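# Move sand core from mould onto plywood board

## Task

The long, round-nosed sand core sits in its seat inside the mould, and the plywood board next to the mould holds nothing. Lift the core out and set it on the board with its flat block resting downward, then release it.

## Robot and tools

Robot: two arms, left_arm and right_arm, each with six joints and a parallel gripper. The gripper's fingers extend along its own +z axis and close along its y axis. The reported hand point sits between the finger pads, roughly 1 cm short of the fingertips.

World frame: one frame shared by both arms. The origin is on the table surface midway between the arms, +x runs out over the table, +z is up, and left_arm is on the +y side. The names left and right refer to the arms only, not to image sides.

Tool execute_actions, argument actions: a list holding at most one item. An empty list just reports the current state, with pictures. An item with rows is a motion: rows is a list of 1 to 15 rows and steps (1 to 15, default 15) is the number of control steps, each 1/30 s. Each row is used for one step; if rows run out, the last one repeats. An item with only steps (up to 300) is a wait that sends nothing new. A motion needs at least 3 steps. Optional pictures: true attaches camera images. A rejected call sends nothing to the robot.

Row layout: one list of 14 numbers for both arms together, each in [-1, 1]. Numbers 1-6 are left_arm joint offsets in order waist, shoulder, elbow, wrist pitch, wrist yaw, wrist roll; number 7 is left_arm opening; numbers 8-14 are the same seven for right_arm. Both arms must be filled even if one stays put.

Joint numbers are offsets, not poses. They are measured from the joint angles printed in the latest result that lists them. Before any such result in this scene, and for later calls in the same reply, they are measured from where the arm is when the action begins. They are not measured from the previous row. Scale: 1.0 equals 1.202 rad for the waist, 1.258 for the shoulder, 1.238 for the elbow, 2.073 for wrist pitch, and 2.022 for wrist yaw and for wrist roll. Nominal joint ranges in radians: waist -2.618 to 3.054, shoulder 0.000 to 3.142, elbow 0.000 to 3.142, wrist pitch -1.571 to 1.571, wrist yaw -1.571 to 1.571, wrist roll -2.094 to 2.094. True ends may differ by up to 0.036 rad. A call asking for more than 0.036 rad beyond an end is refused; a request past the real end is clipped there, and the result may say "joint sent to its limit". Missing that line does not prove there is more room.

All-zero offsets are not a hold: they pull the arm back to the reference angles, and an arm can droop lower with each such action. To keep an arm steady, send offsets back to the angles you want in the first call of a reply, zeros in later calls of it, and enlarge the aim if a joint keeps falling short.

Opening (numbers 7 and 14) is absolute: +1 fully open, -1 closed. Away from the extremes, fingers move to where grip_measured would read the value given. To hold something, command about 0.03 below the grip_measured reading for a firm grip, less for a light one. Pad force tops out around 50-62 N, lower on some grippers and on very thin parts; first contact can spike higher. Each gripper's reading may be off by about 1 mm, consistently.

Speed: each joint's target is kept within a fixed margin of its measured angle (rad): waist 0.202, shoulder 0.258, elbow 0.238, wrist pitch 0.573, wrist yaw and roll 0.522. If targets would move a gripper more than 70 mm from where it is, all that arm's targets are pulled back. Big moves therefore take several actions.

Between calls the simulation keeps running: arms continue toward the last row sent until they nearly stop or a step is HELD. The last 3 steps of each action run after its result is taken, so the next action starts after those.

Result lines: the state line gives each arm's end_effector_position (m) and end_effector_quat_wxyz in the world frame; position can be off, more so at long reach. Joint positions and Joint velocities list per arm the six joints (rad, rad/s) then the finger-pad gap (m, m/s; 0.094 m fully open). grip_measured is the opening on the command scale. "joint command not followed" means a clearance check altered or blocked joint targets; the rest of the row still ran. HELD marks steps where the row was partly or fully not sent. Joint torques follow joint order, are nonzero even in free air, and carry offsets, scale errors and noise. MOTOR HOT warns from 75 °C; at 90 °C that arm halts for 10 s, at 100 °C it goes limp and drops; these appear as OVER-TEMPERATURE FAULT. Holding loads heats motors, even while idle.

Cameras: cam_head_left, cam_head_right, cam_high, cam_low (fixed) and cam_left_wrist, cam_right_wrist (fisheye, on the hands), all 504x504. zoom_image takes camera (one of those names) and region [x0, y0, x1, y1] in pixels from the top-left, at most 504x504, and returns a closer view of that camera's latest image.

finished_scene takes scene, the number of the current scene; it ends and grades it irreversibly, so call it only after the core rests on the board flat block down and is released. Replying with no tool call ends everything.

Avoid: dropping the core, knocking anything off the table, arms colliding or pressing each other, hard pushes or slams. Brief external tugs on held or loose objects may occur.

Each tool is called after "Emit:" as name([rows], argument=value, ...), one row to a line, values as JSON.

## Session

Emit:
execute_actions(actions=[])

Scene clock: 0.00 s of 4400.00 s.
left_arm: end_effector_position=(+0.2037, +0.2636, +0.1477) grip_measured=+1.000 end_effector_quat_wxyz=(+0.188, +0.365, +0.898, -0.158) | right_arm: end_effector_position=(+0.0079, +0.1101, +0.1287) grip_measured=+1.000 end_effector_quat_wxyz=(-0.040, -0.057, +0.728, +0.682)
Joint positions: left_arm=[ 0.247  1.082  0.931 -1.305  0.484  1.014  0.094] | right_arm=[ 1.246  1.89   0.562  1.254 -0.403  1.523  0.094]
Joint velocities: left_arm=[-0.007  0.002 -0.007  0.022 -0.037  0.051  0.   ] | right_arm=[ 0.017 -0.012  0.017 -0.007  0.007 -0.007  0.   ]
Joint torques (N m, as the arm reports them, + toward a larger angle): no reading
camera_calibration (this result's frames):
cam_left_wrist: T_world_to_cam=[[-0.447269, -0.84389, 0.296311, 0.267387], [-0.815239, 0.520926, 0.253023, 0.014419], [-0.36788, -0.128395, -0.920966, 0.329461], [0, 0, 0, 1]] pos_world=[0.252551, 0.260435, 0.220545]
cam_right_wrist: T_world_to_cam=[[-0.0695434, -0.0927544, -0.993257, 0.132987], [-0.754236, -0.64677, 0.113206, 0.0938687], [-0.65291, 0.757024, -0.0249801, 0.0522696], [0, 0, 0, 1]] pos_world=[0.114175, 0.0334773, 0.122769]

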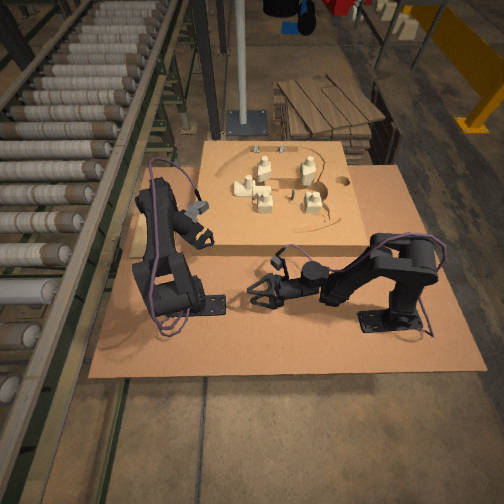

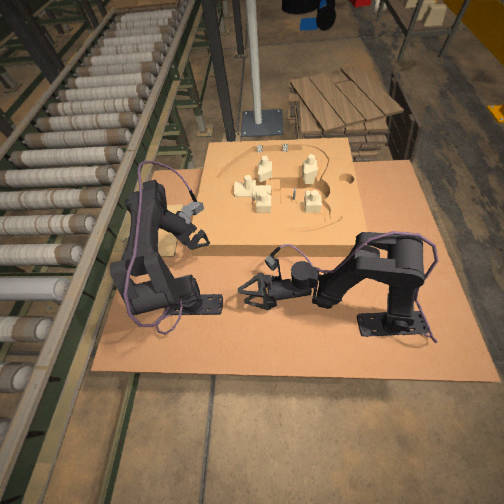

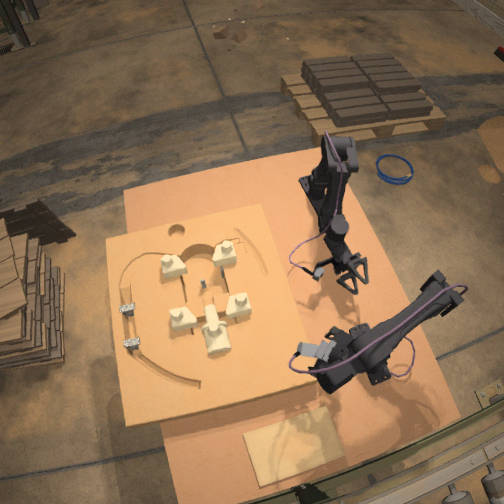

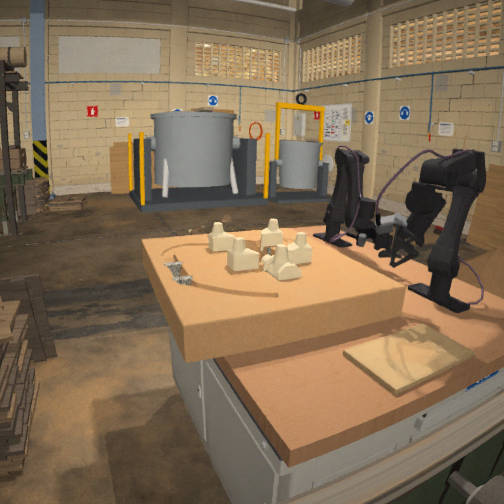

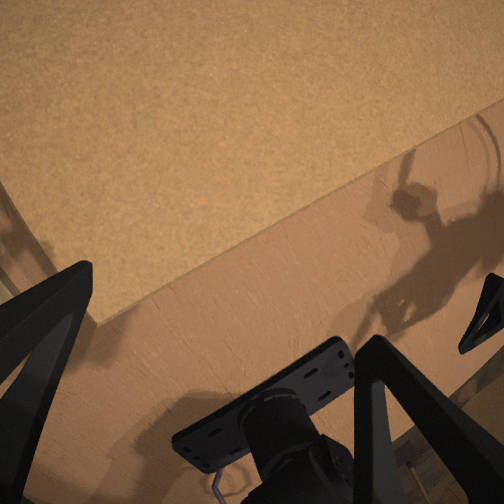

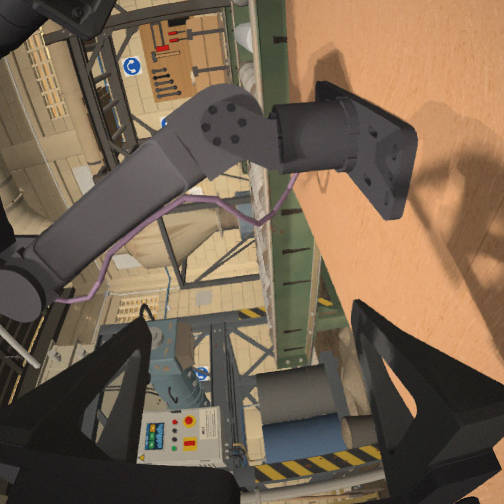

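Emit:
execute_actions(actions=[])

Scene clock: 0.60 s of 4400.00 s.
left_arm: end_effector_position=(+0.2037, +0.2636, +0.1477) grip_measured=+1.000 end_effector_quat_wxyz=(+0.188, +0.365, +0.898, -0.158) | right_arm: end_effector_position=(+0.0079, +0.1101, +0.1287) grip_measured=+1.000 end_effector_quat_wxyz=(-0.040, -0.057, +0.728, +0.682)
Joint positions: left_arm=[ 0.247  1.082  0.931 -1.305  0.484  1.014  0.094] | right_arm=[ 1.246  1.89   0.562  1.254 -0.403  1.523  0.094]
Joint velocities: left_arm=[ 0.007 -0.017 -0.012 -0.051  0.007 -0.022  0.   ] | right_arm=[-0.002  0.002  0.007  0.081  0.022  0.022  0.   ]
Joint torques (N m, as the arm reports them, + toward a larger angle): left_arm=[ 0.03 -1.73  8.23  0.24  0.4   0.01] | right_arm=[-0.03 -7.4   4.53  2.    0.   -0.11]
Kept back: nothing.
Steps of this call (steps 1 to 18: nothing new was sent). Readings (joint positions):
1: left_arm=[0.247 1.082 0.931 -1.305 0.484 1.014] | right_arm=[1.246 1.890 0.562 1.254 -0.403 1.523]
2: left_arm=[0.247 1.082 0.931 -1.305 0.484 1.014] | right_arm=[1.246 1.890 0.562 1.254 -0.403 1.523]
4: left_arm=[0.247 1.082 0.931 -1.305 0.484 1.014] | right_arm=[1.246 1.890 0.562 1.254 -0.403 1.523]
8: left_arm=[0.247 1.082 0.931 -1.305 0.484 1.014] | right_arm=[1.246 1.890 0.562 1.254 -0.403 1.523]
18: the state above
camera_calibration (this result's frames):
cam_left_wrist: T_world_to_cam=[[-0.447269, -0.84389, 0.296311, 0.267387], [-0.815239, 0.520926, 0.253023, 0.014419], [-0.36788, -0.128395, -0.920966, 0.329461], [0, 0, 0, 1]] pos_world=[0.252551, 0.260435, 0.220545]
cam_right_wrist: T_world_to_cam=[[-0.0695434, -0.0927544, -0.993257, 0.132987], [-0.754236, -0.64677, 0.113206, 0.0938687], [-0.65291, 0.757024, -0.0249801, 0.0522696], [0, 0, 0, 1]] pos_world=[0.114175, 0.0334773, 0.122769]

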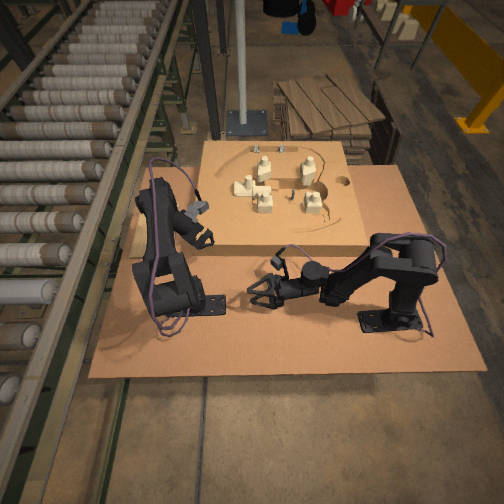

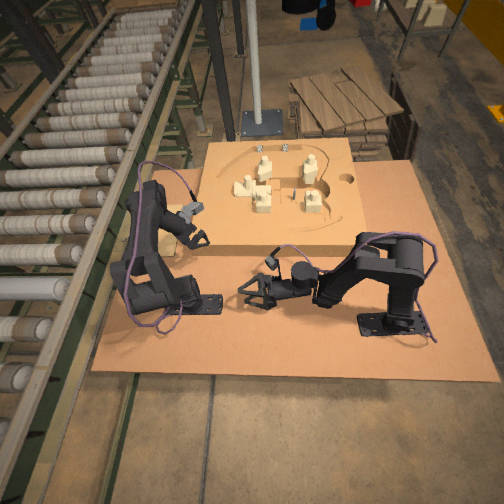

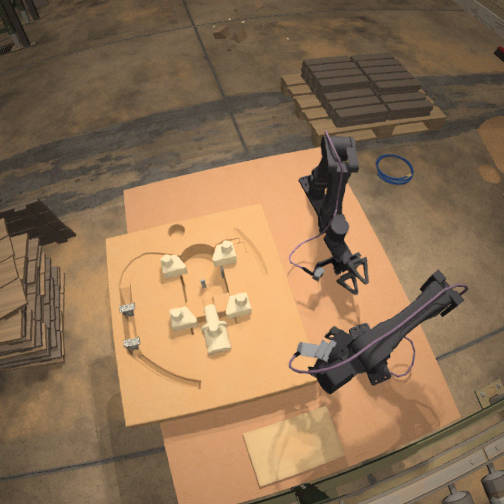

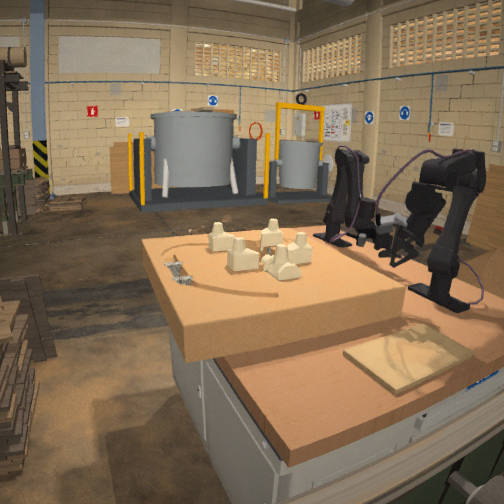

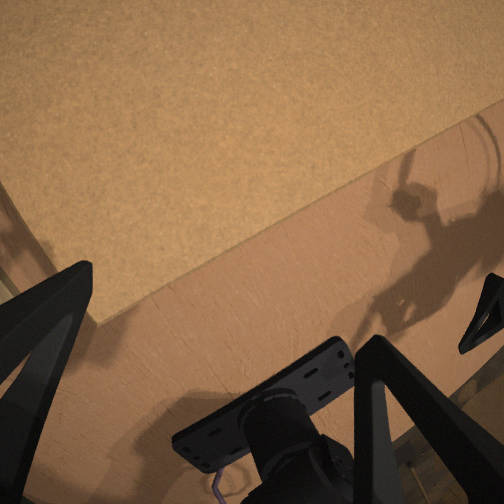

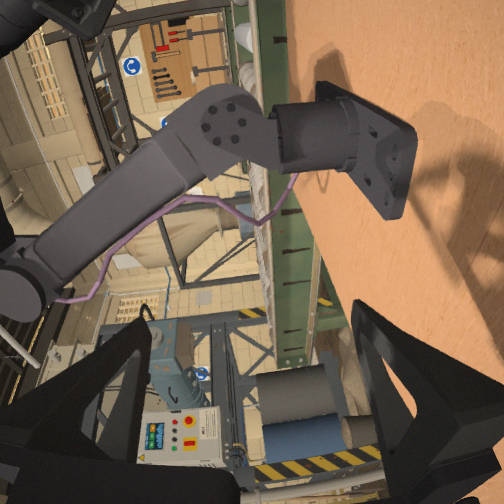

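Emit:
zoom_image(camera="cam_high", region=[150, 230, 290, 370])

Emit:
zoom_image(camera="cam_head_left", region=[200, 140, 340, 260])

Region (150, 230, 290, 370) of cam_high's 504x504 image, scaled by 3.600, with more detail than that image has.

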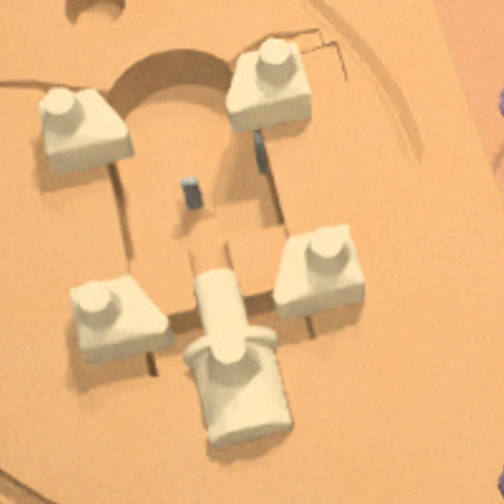

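Region (200, 140, 340, 260) of cam_head_left's 504x504 image, scaled by 3.600, with more detail than that image has; it fills the top 432 rows of this view, and the rest is white.

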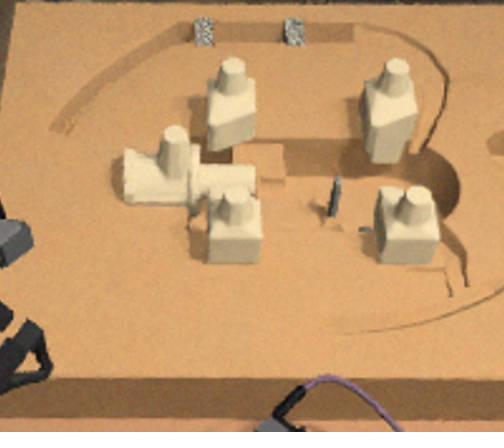

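Emit:
execute_actions([
  {"rows":[[-0.0029,0.0042,0.0156,0.002,-0.0007,-0.0014,1,0,0,0,0,0,0,1],[-0.0074,0.0109,0.0245,0.0019,-0.0026,-0.0055,0.99,0,0,0,0,0,0,1],[-0.0135,0.019,0.0365,0.0017,-0.0059,-0.0123,0.98,0,0,0,0,0,0,1],[-0.0194,0.0275,0.0478,0.0015,-0.0103,-0.0217,0.96,0,0,0,0,0,0,1],[-0.0269,0.0384,0.0623,0.0012,-0.016,-0.0336,0.94,0,0,0,0,0,0,1],[-0.036,0.0515,0.0797,0.0009,-0.0229,-0.0479,0.92,0,0,0,0,0,0,1],[-0.0467,0.0668,0.1001,0.0005,-0.0307,-0.0644,0.9,0,0,0,0,0,0,1],[-0.0588,0.0842,0.1233,0,-0.0396,-0.083,0.88,0,0,0,0,0,0,1],[-0.0723,0.1036,0.1491,-0.0005,-0.0493,-0.1034,0.86,0,0,0,0,0,0,1],[-0.0871,0.1249,0.1775,-0.001,-0.0598,-0.1254,0.84,0,0,0,0,0,0,1],[-0.1031,0.1479,0.2081,-0.0016,-0.071,-0.1488,0.82,0,0,0,0,0,0,1],[-0.1202,0.1725,0.2409,-0.0023,-0.0827,-0.1733,0.8,0,0,0,0,0,0,1],[-0.1383,0.1985,0.2756,-0.0029,-0.0948,-0.1986,0.78,0,0,0,0,0,0,1],[-0.1573,0.2259,0.312,-0.0037,-0.1072,-0.2245,0.76,0,0,0,0,0,0,1],[-0.1771,0.2543,0.3499,-0.0044,-0.1197,-0.2507,0.74,0,0,0,0,0,0,1]],"steps":15},
])

Emit:
execute_actions([
  {"rows":[[-0.0616,0.0855,0.1286,-0.0016,-0.0604,-0.1265,0.72,0,0,0,0,0,0,1],[-0.0825,0.1157,0.1688,-0.0024,-0.0728,-0.1524,0.7,0,0,0,0,0,0,1],[-0.1039,0.1465,0.2097,-0.0032,-0.0849,-0.1778,0.68,0,0,0,0,0,0,1],[-0.1255,0.1775,0.2512,-0.004,-0.0966,-0.2023,0.66,0,0,0,0,0,0,1],[-0.1473,0.2089,0.2929,-0.0048,-0.1077,-0.2257,0.64,0,0,0,0,0,0,1],[-0.1691,0.2402,0.3346,-0.0057,-0.1182,-0.2477,0.62,0,0,0,0,0,0,1],[-0.1907,0.2712,0.376,-0.0065,-0.128,-0.2681,0.6,0,0,0,0,0,0,1],[-0.2121,0.302,0.4169,-0.0073,-0.1368,-0.2866,0.58,0,0,0,0,0,0,1],[-0.233,0.3322,0.4571,-0.008,-0.1447,-0.3031,0.56,0,0,0,0,0,0,1],[-0.2535,0.3616,0.4963,-0.0088,-0.1515,-0.3174,0.54,0,0,0,0,0,0,1],[-0.2733,0.39,0.5342,-0.0096,-0.1572,-0.3294,0.52,0,0,0,0,0,0,1],[-0.2923,0.4174,0.5706,-0.0103,-0.1617,-0.3388,0.5,0,0,0,0,0,0,1],[-0.3104,0.4435,0.6053,-0.0109,-0.1649,-0.3456,0.48,0,0,0,0,0,0,1],[-0.3275,0.468,0.638,-0.0116,-0.1669,-0.3497,0.46,0,0,0,0,0,0,1],[-0.3435,0.4911,0.6687,-0.0122,-0.1676,-0.351,0.44,0,0,0,0,0,0,1]],"steps":15},
])

Emit:
execute_actions([
  {"rows":[[-0.0503,0.0632,0.1071,-0.0013,-0.0215,-0.0451,0.42,0,0,0,0,0,0,1],[-0.0638,0.0826,0.1329,-0.0018,-0.0215,-0.0451,0.4,0,0,0,0,0,0,1],[-0.0759,0.1,0.1561,-0.0023,-0.0215,-0.0451,0.38,0,0,0,0,0,0,1],[-0.0865,0.1153,0.1765,-0.0027,-0.0215,-0.0451,0.36,0,0,0,0,0,0,1],[-0.0957,0.1284,0.1939,-0.003,-0.0215,-0.0451,0.34,0,0,0,0,0,0,1],[-0.1032,0.1393,0.2084,-0.0033,-0.0215,-0.0451,0.32,0,0,0,0,0,0,1],[-0.1091,0.1479,0.2197,-0.0035,-0.0215,-0.0451,0.3,0,0,0,0,0,0,1],[-0.1134,0.154,0.2279,-0.0037,-0.0215,-0.0451,0.3,0,0,0,0,0,0,1],[-0.1159,0.1576,0.2328,-0.0038,-0.0215,-0.0451,0.3,0,0,0,0,0,0,1],[-0.1168,0.1588,0.2344,-0.0038,-0.0215,-0.0451,0.3,0,0,0,0,0,0,1]],"steps":15},
])

Emit:
execute_actions([
  {"steps":6},
], pictures=true)

Scene clock: 3.93 s of 4400.00 s.
left_arm: end_effector_position=(+0.2433, +0.2693, +0.1707) grip_measured=+0.810 end_effector_quat_wxyz=(+0.155, +0.326, +0.923, -0.130) | right_arm: end_effector_position=(+0.0079, +0.1101, +0.1287) grip_measured=+1.000 end_effector_quat_wxyz=(-0.040, -0.056, +0.728, +0.682)
Joint positions: left_arm=[ 0.145  1.243  1.143 -1.317  0.38   0.818  0.085] | right_arm=[ 1.246  1.89   0.562  1.254 -0.403  1.523  0.094]
Joint velocities: left_arm=[-0.52   0.808  1.082 -0.051 -0.52  -0.96  -0.017] | right_arm=[-0.007 -0.007 -0.007  0.007  0.022  0.007  0.   ]
Joint torques (N m, as the arm reports them, + toward a larger angle): left_arm=[-1.02 -2.    9.15  0.41  0.3  -0.03] | right_arm=[-0.03 -6.45  3.92  1.87  0.   -0.02]
Steps of this call (steps 1 to 88: nothing new was sent; steps 89 to 100: the first 12 steps of this action). Readings (joint positions):
89: left_arm=[0.247 1.082 0.931 -1.305 0.483 1.014] | right_arm=[1.246 1.890 0.562 1.254 -0.403 1.523]
90: left_arm=[0.247 1.082 0.931 -1.305 0.480 1.012] | right_arm=[1.246 1.890 0.562 1.254 -0.403 1.523]
92: left_arm=[0.243 1.090 0.942 -1.309 0.472 1.003] | right_arm=[1.246 1.890 0.562 1.254 -0.403 1.523]
96: left_arm=[0.208 1.146 1.015 -1.313 0.439 0.941] | right_arm=[1.246 1.890 0.562 1.254 -0.403 1.523]
100: the state above

Scene clock: 4.43 s of 4400.00 s.
left_arm: end_effector_position=(+0.4035, +0.2110, +0.2173) grip_measured=+0.510 end_effector_quat_wxyz=(+0.155, +0.173, +0.972, -0.032) | right_arm: end_effector_position=(+0.0079, +0.1101, +0.1287) grip_measured=+1.000 end_effector_quat_wxyz=(-0.040, -0.056, +0.728, +0.682)
Joint positions: left_arm=[-0.216  1.806  1.88  -1.331  0.059  0.151  0.071] | right_arm=[ 1.246  1.89   0.562  1.254 -0.403  1.524  0.094]
Joint velocities: left_arm=[-0.672  1.013  1.306  0.051 -0.476 -0.945 -0.017] | right_arm=[ 0.002 -0.007  0.002  0.022  0.022  0.007  0.   ]
Joint torques (N m, as the arm reports them, + toward a larger angle): left_arm=[-1.03 -7.32  8.59  0.48  0.01 -0.05] | right_arm=[-0.01 -6.44  3.94  1.88 -0.01 -0.02]
Steps of this call (steps 1 to 3: the last 3 steps of your previous action; steps 4 to 15: the first 12 steps of this action, its rows measured from where the robot was after step 3). Readings (joint positions):
3: left_arm=[0.083 1.338 1.269 -1.320 0.321 0.694] | right_arm=[1.246 1.890 0.562 1.254 -0.403 1.523]
4: left_arm=[0.060 1.375 1.318 -1.324 0.297 0.646] | right_arm=[1.246 1.890 0.562 1.254 -0.403 1.524]
5: left_arm=[0.036 1.414 1.370 -1.326 0.271 0.596] | right_arm=[1.246 1.890 0.562 1.254 -0.403 1.524]
7: left_arm=[-0.012 1.493 1.477 -1.326 0.222 0.496] | right_arm=[1.246 1.890 0.562 1.254 -0.403 1.524]
11: left_arm=[-0.115 1.652 1.684 -1.329 0.131 0.305] | right_arm=[1.246 1.890 0.562 1.254 -0.403 1.524]
15: the state above

Scene clock: 4.93 s of 4400.00 s.
left_arm: end_effector_position=(+0.4616, +0.1096, +0.2105) grip_measured=+0.302 end_effector_quat_wxyz=(+0.190, +0.192, +0.962, -0.038) | right_arm: end_effector_position=(+0.0079, +0.1101, +0.1287) grip_measured=+1.000 end_effector_quat_wxyz=(-0.041, -0.056, +0.729, +0.682)
Joint positions: left_arm=[-0.422  2.116  2.267 -1.332 -0.001 -0.005  0.061] | right_arm=[ 1.246  1.89   0.562  1.254 -0.403  1.525  0.094]
Joint velocities: left_arm=[-0.017  0.027  0.037  0.037 -0.081 -0.081 -0.001] | right_arm=[-0.007  0.002 -0.017  0.081 -0.022 -0.066  0.   ]
Joint torques (N m, as the arm reports them, + toward a larger angle): left_arm=[-0.14 -9.7  10.12  0.64 -0.16 -0.07] | right_arm=[-0.02 -6.44  3.91  1.88  0.   -0.02]
Steps of this call (steps 1 to 3: the last 3 steps of your previous action; steps 4 to 15: the first 12 steps of this action, its rows measured from where the robot was after step 3). Readings (joint positions):
3: left_arm=[-0.284 1.909 2.010 -1.333 0.025 0.074] | right_arm=[1.246 1.890 0.562 1.254 -0.403 1.524]
4: left_arm=[-0.305 1.942 2.051 -1.334 0.018 0.057] | right_arm=[1.246 1.890 0.562 1.254 -0.403 1.525]
5: left_arm=[-0.324 1.972 2.090 -1.334 0.013 0.043] | right_arm=[1.246 1.890 0.562 1.254 -0.403 1.525]
7: left_arm=[-0.357 2.025 2.157 -1.332 0.006 0.024] | right_arm=[1.246 1.890 0.562 1.254 -0.403 1.525]
11: left_arm=[-0.405 2.094 2.241 -1.332 -0.000 0.003] | right_arm=[1.246 1.890 0.562 1.254 -0.403 1.525]
15: the state above

Scene clock: 5.13 s of 4400.00 s.
left_arm: end_effector_position=(+0.4620, +0.1106, +0.2122) grip_measured=+0.302 end_effector_quat_wxyz=(+0.191, +0.189, +0.963, -0.036) | right_arm: end_effector_position=(+0.0079, +0.1101, +0.1287) grip_measured=+1.000 end_effector_quat_wxyz=(-0.041, -0.056, +0.729, +0.682)
Joint positions: left_arm=[-0.422  2.116  2.273 -1.336 -0.007 -0.01   0.061] | right_arm=[ 1.246  1.89   0.562  1.254 -0.403  1.525  0.094]
Joint velocities: left_arm=[-0.012 -0.002 -0.012  0.007  0.037  0.007  0.001] | right_arm=[-0.017  0.007 -0.017  0.007  0.037 -0.007  0.   ]
Joint torques (N m, as the arm reports them, + toward a larger angle): left_arm=[-0.21 -9.59  9.72  0.64 -0.1  -0.07] | right_arm=[-0.01 -6.43  3.92  1.88  0.   -0.02]
Kept back: nothing.
Steps of this call (steps 1 to 3: the last 3 steps of your previous action; steps 4 to 6: the robot went on to your last target). Readings (joint positions):
1: left_arm=[-0.422 2.116 2.268 -1.334 -0.002 -0.006] | right_arm=[1.246 1.890 0.562 1.254 -0.403 1.525]
2: left_arm=[-0.422 2.116 2.270 -1.335 -0.004 -0.007] | right_arm=[1.246 1.890 0.562 1.254 -0.403 1.525]
4: left_arm=[-0.422 2.116 2.273 -1.336 -0.006 -0.009] | right_arm=[1.246 1.890 0.562 1.254 -0.403 1.525]
6: the state above
camera_calibration (this result's frames):
cam_left_wrist: T_world_to_cam=[[-0.0647097, -0.989265, 0.131022, 0.10903], [-0.95037, 0.101134, 0.294225, 0.388539], [-0.304317, -0.10548, -0.946713, 0.437768], [0, 0, 0, 1]] pos_world=[0.509532, 0.114741, 0.285838]
cam_right_wrist: T_world_to_cam=[[-0.0721818, -0.0930995, -0.993037, 0.133017], [-0.754051, -0.646593, 0.11543, 0.0935616], [-0.652837, 0.757133, -0.0235295, 0.0520703], [0, 0, 0, 1]] pos_world=[0.114145, 0.0334559, 0.122516]

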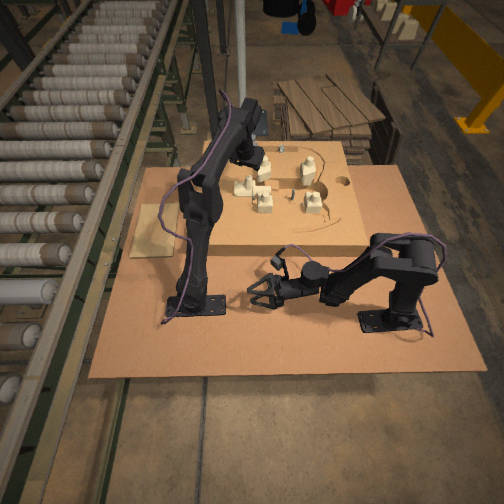

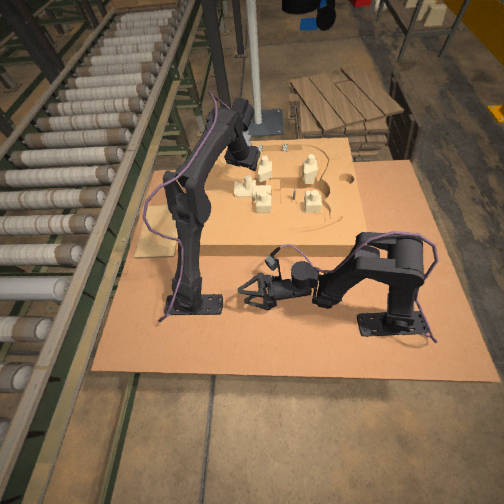

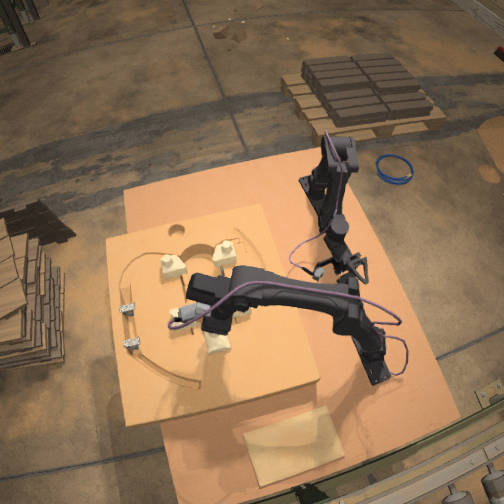

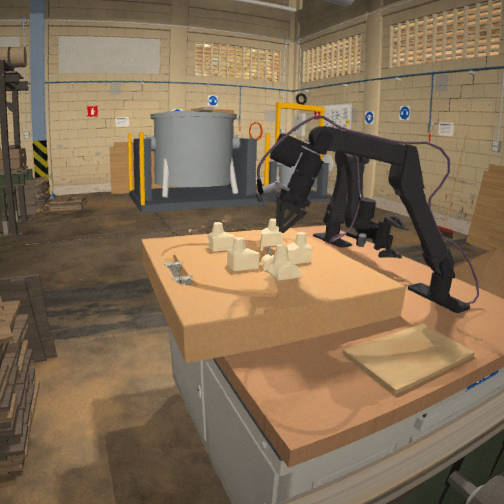

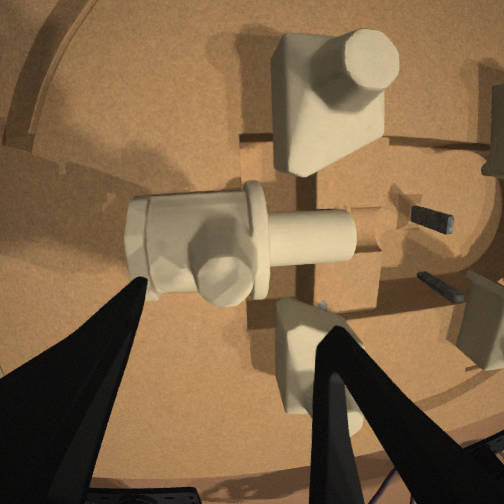

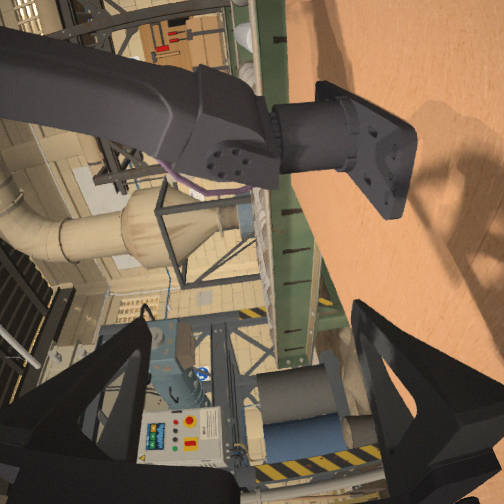

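Emit:
zoom_image(camera="cam_left_wrist", region=[110, 160, 370, 360])

Region (110, 160, 370, 360) of cam_left_wrist's 504x504 image, scaled by 1.938, with more detail than that image has; it fills the top 388 rows of this view, and the rest is white.

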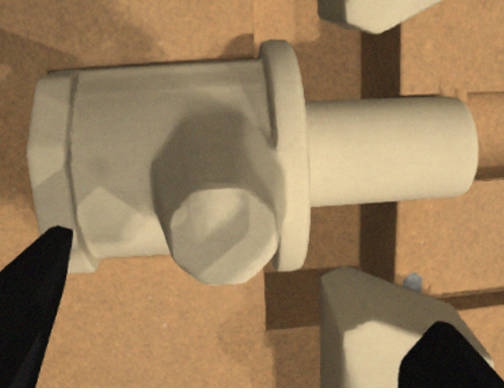

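Emit:
execute_actions([
  {"rows":[[0,-0.0125,0.0116,0.0096,-0.006,0.001,0.28,0,0,0,0,0,0,1],[0,-0.0212,-0.0045,0.0224,-0.007,0.003,0.25,0,0,0,0,0,0,1],[0,-0.0302,-0.0244,0.037,-0.007,0.005,0.22,0,0,0,0,0,0,1],[0,-0.0337,-0.0434,0.0499,-0.007,0.007,0.19,0,0,0,0,0,0,1],[0,-0.038,-0.0665,0.0636,-0.007,0.007,0.16,0,0,0,0,0,0,1],[0,-0.0428,-0.0924,0.0774,-0.007,0.007,0.13,0,0,0,0,0,0,1],[0,-0.0479,-0.1203,0.0907,-0.007,0.007,0.1,0,0,0,0,0,0,1],[0,-0.0531,-0.1487,0.103,-0.007,0.007,0.07,0,0,0,0,0,0,1],[0,-0.0582,-0.1766,0.1137,-0.007,0.007,0.05,0,0,0,0,0,0,1],[0,-0.063,-0.2026,0.1222,-0.007,0.007,0.05,0,0,0,0,0,0,1],[0,-0.0672,-0.2256,0.1284,-0.007,0.007,0.05,0,0,0,0,0,0,1],[0,-0.0707,-0.2446,0.1318,-0.007,0.007,0.05,0,0,0,0,0,0,1],[0,-0.0734,-0.2588,0.1324,-0.007,0.007,0.05,0,0,0,0,0,0,1],[0,-0.075,-0.2676,0.1301,-0.007,0.007,0.05,0,0,0,0,0,0,1],[0,-0.0755,-0.2706,0.1249,-0.007,0.007,0.05,0,0,0,0,0,0,1]],"steps":15},
])

Emit:
execute_actions([
  {"steps":10},
], pictures=true)

Scene clock: 7.93 s of 4400.00 s.
left_arm: end_effector_position=(+0.4639, +0.1107, +0.1722) grip_measured=+0.052 end_effector_quat_wxyz=(+0.192, +0.191, +0.962, -0.033) | right_arm: end_effector_position=(+0.0079, +0.1101, +0.1287) grip_measured=+1.000 end_effector_quat_wxyz=(-0.041, -0.055, +0.729, +0.682)
Joint positions: left_arm=[-0.422  2.06   2.021 -1.141 -0.012 -0.003  0.049] | right_arm=[ 1.246  1.89   0.562  1.254 -0.403  1.526  0.094]
Joint velocities: left_arm=[-0.002 -0.046 -0.847  0.374  0.037  0.007 -0.001] | right_arm=[-0.007 -0.002 -0.002 -0.022  0.051 -0.037  0.   ]
Joint torques (N m, as the arm reports them, + toward a larger angle): left_arm=[  0.03 -11.15   7.67   0.79  -0.12   0.05] | right_arm=[-0.04 -6.42  3.92  1.88  0.   -0.02]
Steps of this call (steps 1 to 15: the robot went on to your last target; steps 16 to 72: nothing new was sent; steps 73 to 84: the first 12 steps of this action). Readings (joint positions):
73: left_arm=[-0.422 2.116 2.273 -1.338 -0.009 -0.011] | right_arm=[1.246 1.890 0.562 1.254 -0.403 1.525]
74: left_arm=[-0.422 2.116 2.273 -1.334 -0.009 -0.011] | right_arm=[1.246 1.890 0.562 1.254 -0.403 1.526]
76: left_arm=[-0.422 2.109 2.254 -1.306 -0.011 -0.009] | right_arm=[1.246 1.890 0.562 1.254 -0.403 1.526]
80: left_arm=[-0.422 2.079 2.152 -1.221 -0.012 -0.005] | right_arm=[1.246 1.890 0.562 1.254 -0.403 1.526]
84: the state above

Scene clock: 8.27 s of 4400.00 s.
left_arm: end_effector_position=(+0.4567, +0.1137, +0.1485) grip_measured=+0.052 end_effector_quat_wxyz=(+0.171, +0.193, +0.966, -0.029) | right_arm: end_effector_position=(+0.0079, +0.1101, +0.1287) grip_measured=+1.000 end_effector_quat_wxyz=(-0.041, -0.055, +0.729, +0.682)
Joint positions: left_arm=[-0.422  2.055  1.934 -1.101 -0.012 -0.002  0.049] | right_arm=[ 1.246  1.89   0.562  1.254 -0.403  1.526  0.094]
Joint velocities: left_arm=[-0.012 -0.042 -0.017  0.066 -0.037 -0.007 -0.001] | right_arm=[-0.022  0.002  0.007 -0.037 -0.022  0.037  0.   ]
Joint torques (N m, as the arm reports them, + toward a larger angle): left_arm=[  0.02 -11.22   8.05   0.73  -0.12   0.06] | right_arm=[-0.02 -6.42  3.93  1.88 -0.01 -0.02]
Kept back: nothing.
Steps of this call (steps 1 to 3: the last 3 steps of your previous action; steps 4 to 10: the robot went on to your last target). Readings (joint positions):
1: left_arm=[-0.422 2.060 1.994 -1.128 -0.012 -0.003] | right_arm=[1.246 1.890 0.562 1.254 -0.403 1.526]
2: left_arm=[-0.422 2.060 1.971 -1.119 -0.012 -0.003] | right_arm=[1.246 1.890 0.562 1.254 -0.403 1.526]
4: left_arm=[-0.422 2.060 1.942 -1.115 -0.012 -0.003] | right_arm=[1.246 1.890 0.562 1.254 -0.403 1.526]
8: left_arm=[-0.422 2.058 1.934 -1.107 -0.012 -0.003] | right_arm=[1.246 1.890 0.562 1.254 -0.403 1.526]
10: the state above
camera_calibration (this result's frames):
cam_left_wrist: T_world_to_cam=[[-0.0655288, -0.99176, 0.110079, 0.12394], [-0.938285, 0.0987851, 0.331457, 0.391176], [-0.3396, -0.0815655, -0.937027, 0.388179], [0, 0, 0, 1]] pos_world=[0.506981, 0.115938, 0.220433]
cam_right_wrist: T_world_to_cam=[[-0.0729356, -0.093198, -0.992973, 0.133026], [-0.753997, -0.646542, 0.116065, 0.0934738], [-0.652816, 0.757164, -0.0231151, 0.0520134], [0, 0, 0, 1]] pos_world=[0.114136, 0.0334498, 0.122444]

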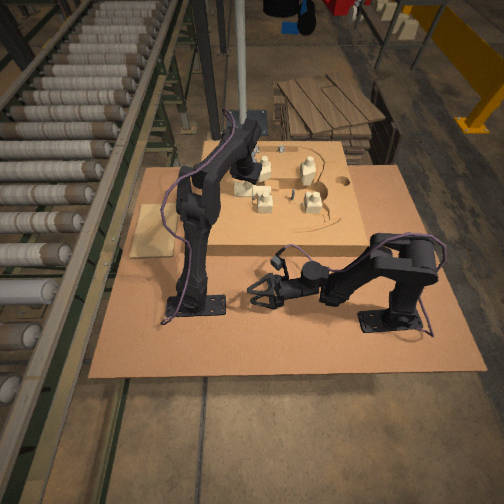

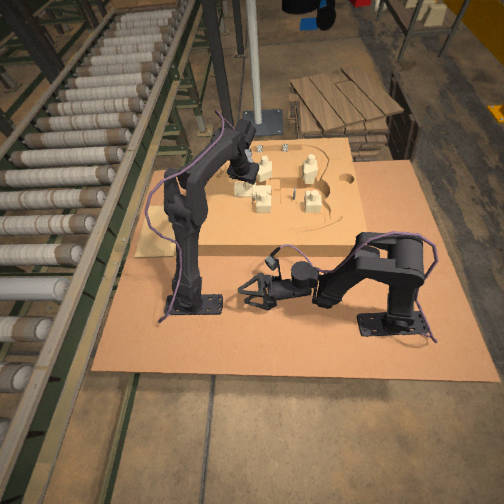

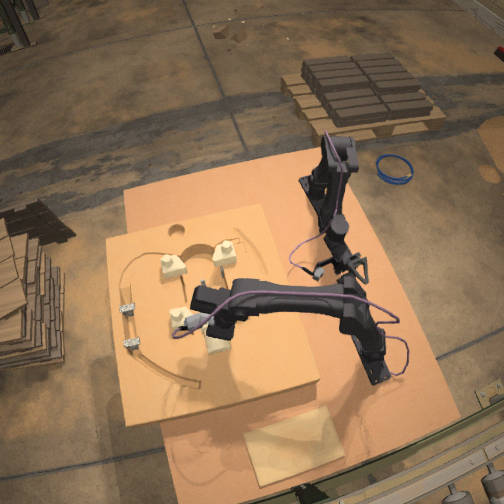

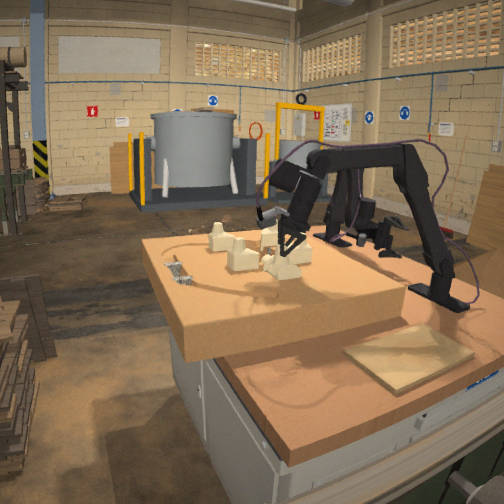

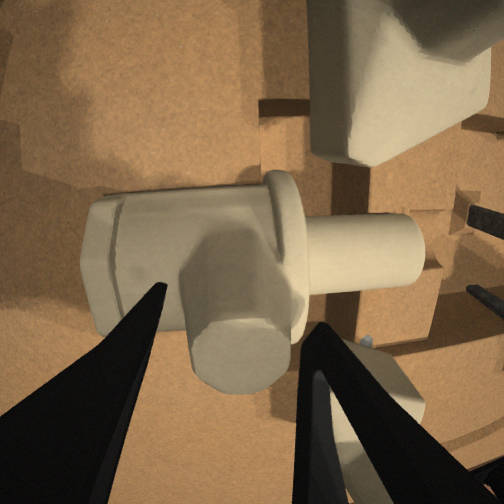

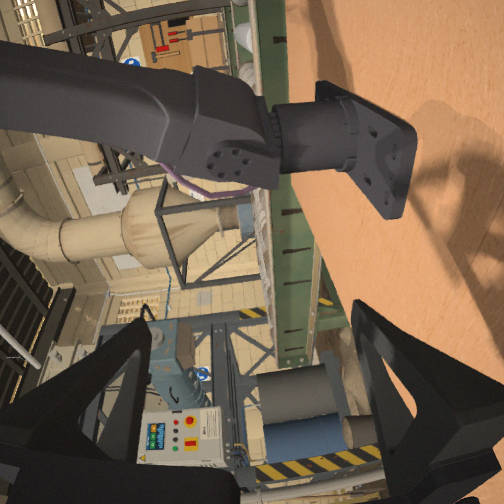

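Emit:
execute_actions([
  {"rows":[[0,-0.0235,0.006,0.0116,-0.007,0.003,0,0,0,0,0,0,0,1],[0,-0.0215,0.0097,0.0116,-0.007,0.003,-0.06,0,0,0,0,0,0,1],[0,-0.0215,0.0097,0.0116,-0.007,0.003,-0.12,0,0,0,0,0,0,1],[0,-0.0215,0.0097,0.0116,-0.007,0.003,-0.17,0,0,0,0,0,0,1],[0,-0.0215,0.0097,0.0116,-0.007,0.003,-0.21,0,0,0,0,0,0,1],[0,-0.0215,0.0097,0.0116,-0.007,0.003,-0.24,0,0,0,0,0,0,1],[0,-0.0215,0.0097,0.0116,-0.007,0.003,-0.26,0,0,0,0,0,0,1],[0,-0.0215,0.0097,0.0116,-0.007,0.003,-0.28,0,0,0,0,0,0,1],[0,-0.0215,0.0097,0.0116,-0.007,0.003,-0.295,0,0,0,0,0,0,1],[0,-0.0215,0.0097,0.0116,-0.007,0.003,-0.31,0,0,0,0,0,0,1],[0,-0.0215,0.0097,0.0116,-0.007,0.003,-0.325,0,0,0,0,0,0,1],[0,-0.0215,0.0097,0.0116,-0.007,0.003,-0.34,0,0,0,0,0,0,1],[0,-0.0215,0.0097,0.0116,-0.007,0.003,-0.36,0,0,0,0,0,0,1],[0,-0.0215,0.0097,0.0116,-0.007,0.003,-0.385,0,0,0,0,0,0,1],[0,-0.0215,0.0097,0.0116,-0.007,0.003,-0.41,0,0,0,0,0,0,1]],"steps":15},
])

Emit:
execute_actions([
  {"steps":5},
], pictures=true)

Scene clock: 9.60 s of 4400.00 s.
left_arm: end_effector_position=(+0.4592, +0.1139, +0.1510) grip_measured=-0.315 end_effector_quat_wxyz=(+0.178, +0.192, +0.965, -0.027) | right_arm: end_effector_position=(+0.0079, +0.1101, +0.1287) grip_measured=+1.000 end_effector_quat_wxyz=(-0.041, -0.055, +0.729, +0.682)
Joint positions: left_arm=[-0.422  2.052  1.934 -1.091 -0.019 -0.002  0.032] | right_arm=[ 1.246  1.89   0.562  1.254 -0.403  1.527  0.094]
Joint velocities: left_arm=[ 0.007 -0.012  0.002 -0.007 -0.037  0.007 -0.   ] | right_arm=[-0.007 -0.002  0.002  0.066 -0.037 -0.051  0.   ]
Joint torques (N m, as the arm reports them, + toward a larger angle): left_arm=[  0.01 -10.64   8.74   0.78  -0.1    0.05] | right_arm=[-0.01 -6.43  3.94  1.88  0.   -0.02]
Steps of this call (steps 1 to 28: the robot went on to your last target; steps 29 to 40: the first 12 steps of this action). Readings (joint positions):
29: left_arm=[-0.422 2.052 1.934 -1.092 -0.013 -0.002] | right_arm=[1.246 1.890 0.562 1.254 -0.403 1.526]
30: left_arm=[-0.422 2.052 1.934 -1.092 -0.014 -0.002] | right_arm=[1.246 1.890 0.562 1.254 -0.403 1.526]
32: left_arm=[-0.422 2.052 1.934 -1.092 -0.015 -0.002] | right_arm=[1.246 1.890 0.562 1.254 -0.403 1.526]
36: left_arm=[-0.422 2.052 1.934 -1.091 -0.018 -0.002] | right_arm=[1.246 1.890 0.562 1.254 -0.403 1.527]
40: the state above

Scene clock: 9.77 s of 4400.00 s.
left_arm: end_effector_position=(+0.4592, +0.1139, +0.1510) grip_measured=-0.315 end_effector_quat_wxyz=(+0.178, +0.192, +0.965, -0.027) | right_arm: end_effector_position=(+0.0079, +0.1101, +0.1287) grip_measured=+1.000 end_effector_quat_wxyz=(-0.041, -0.055, +0.729, +0.682)
Joint positions: left_arm=[-0.422  2.052  1.934 -1.091 -0.019 -0.002  0.032] | right_arm=[ 1.246  1.89   0.562  1.254 -0.403  1.527  0.094]
Joint velocities: left_arm=[-0.002  0.017 -0.017 -0.022 -0.037 -0.037  0.001] | right_arm=[-0.022 -0.007 -0.002 -0.007 -0.051 -0.022  0.   ]
Joint torques (N m, as the arm reports them, + toward a larger angle): left_arm=[  0.03 -10.64   8.78   0.77  -0.1    0.05] | right_arm=[-0.01 -6.42  3.91  1.88  0.   -0.02]
Kept back: nothing.
Steps of this call (steps 1 to 3: the last 3 steps of your previous action; steps 4 to 5: the robot went on to your last target). Readings (joint positions):
1: left_arm=[-0.422 2.052 1.934 -1.091 -0.019 -0.002] | right_arm=[1.246 1.890 0.562 1.254 -0.403 1.527]
2: left_arm=[-0.422 2.052 1.934 -1.091 -0.019 -0.002] | right_arm=[1.246 1.890 0.562 1.254 -0.403 1.527]
4: left_arm=[-0.422 2.052 1.934 -1.091 -0.019 -0.002] | right_arm=[1.246 1.890 0.562 1.254 -0.403 1.527]
5: the state above
camera_calibration (this result's frames):
cam_left_wrist: T_world_to_cam=[[-0.0648972, -0.991953, 0.108706, 0.123981], [-0.943265, 0.0965281, 0.317701, 0.397288], [-0.325638, -0.0819208, -0.941939, 0.385702], [0, 0, 0, 1]] pos_world=[0.508392, 0.116231, 0.223612]
cam_right_wrist: T_world_to_cam=[[-0.0736893, -0.0932965, -0.992908, 0.133034], [-0.753943, -0.646491, 0.116701, 0.0933861], [-0.652794, 0.757195, -0.0227008, 0.0519564], [0, 0, 0, 1]] pos_world=[0.114128, 0.0334437, 0.122372]

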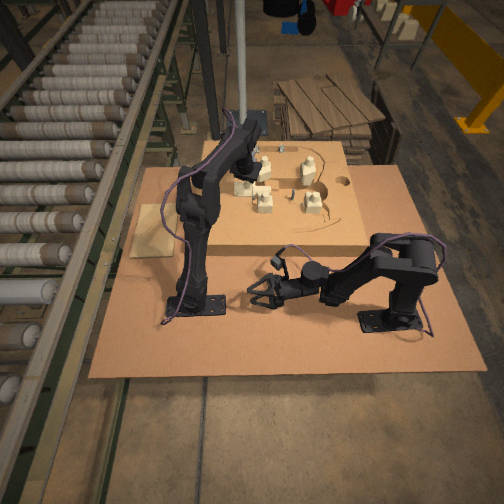

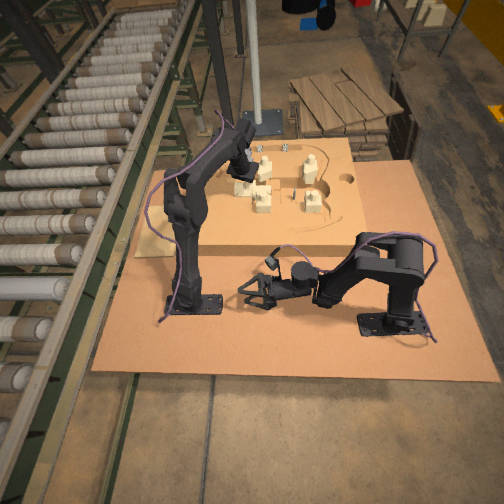

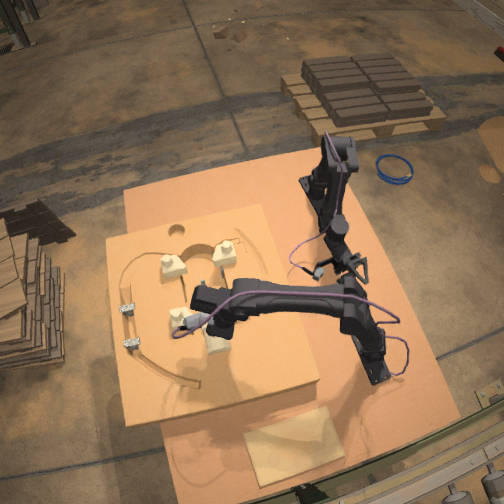

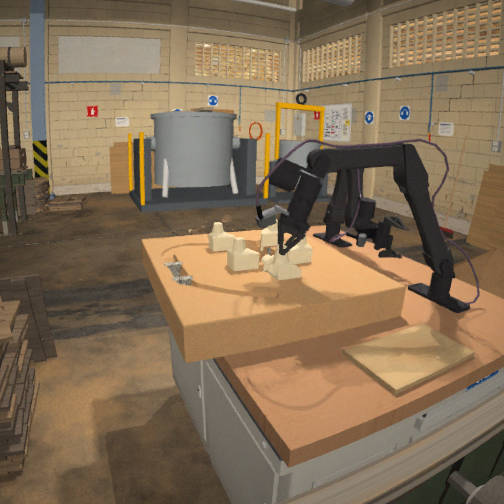

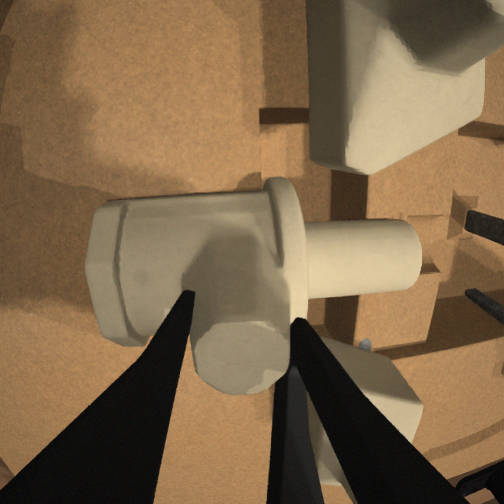

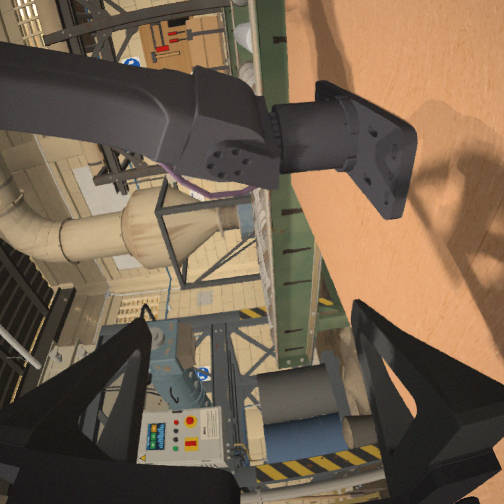

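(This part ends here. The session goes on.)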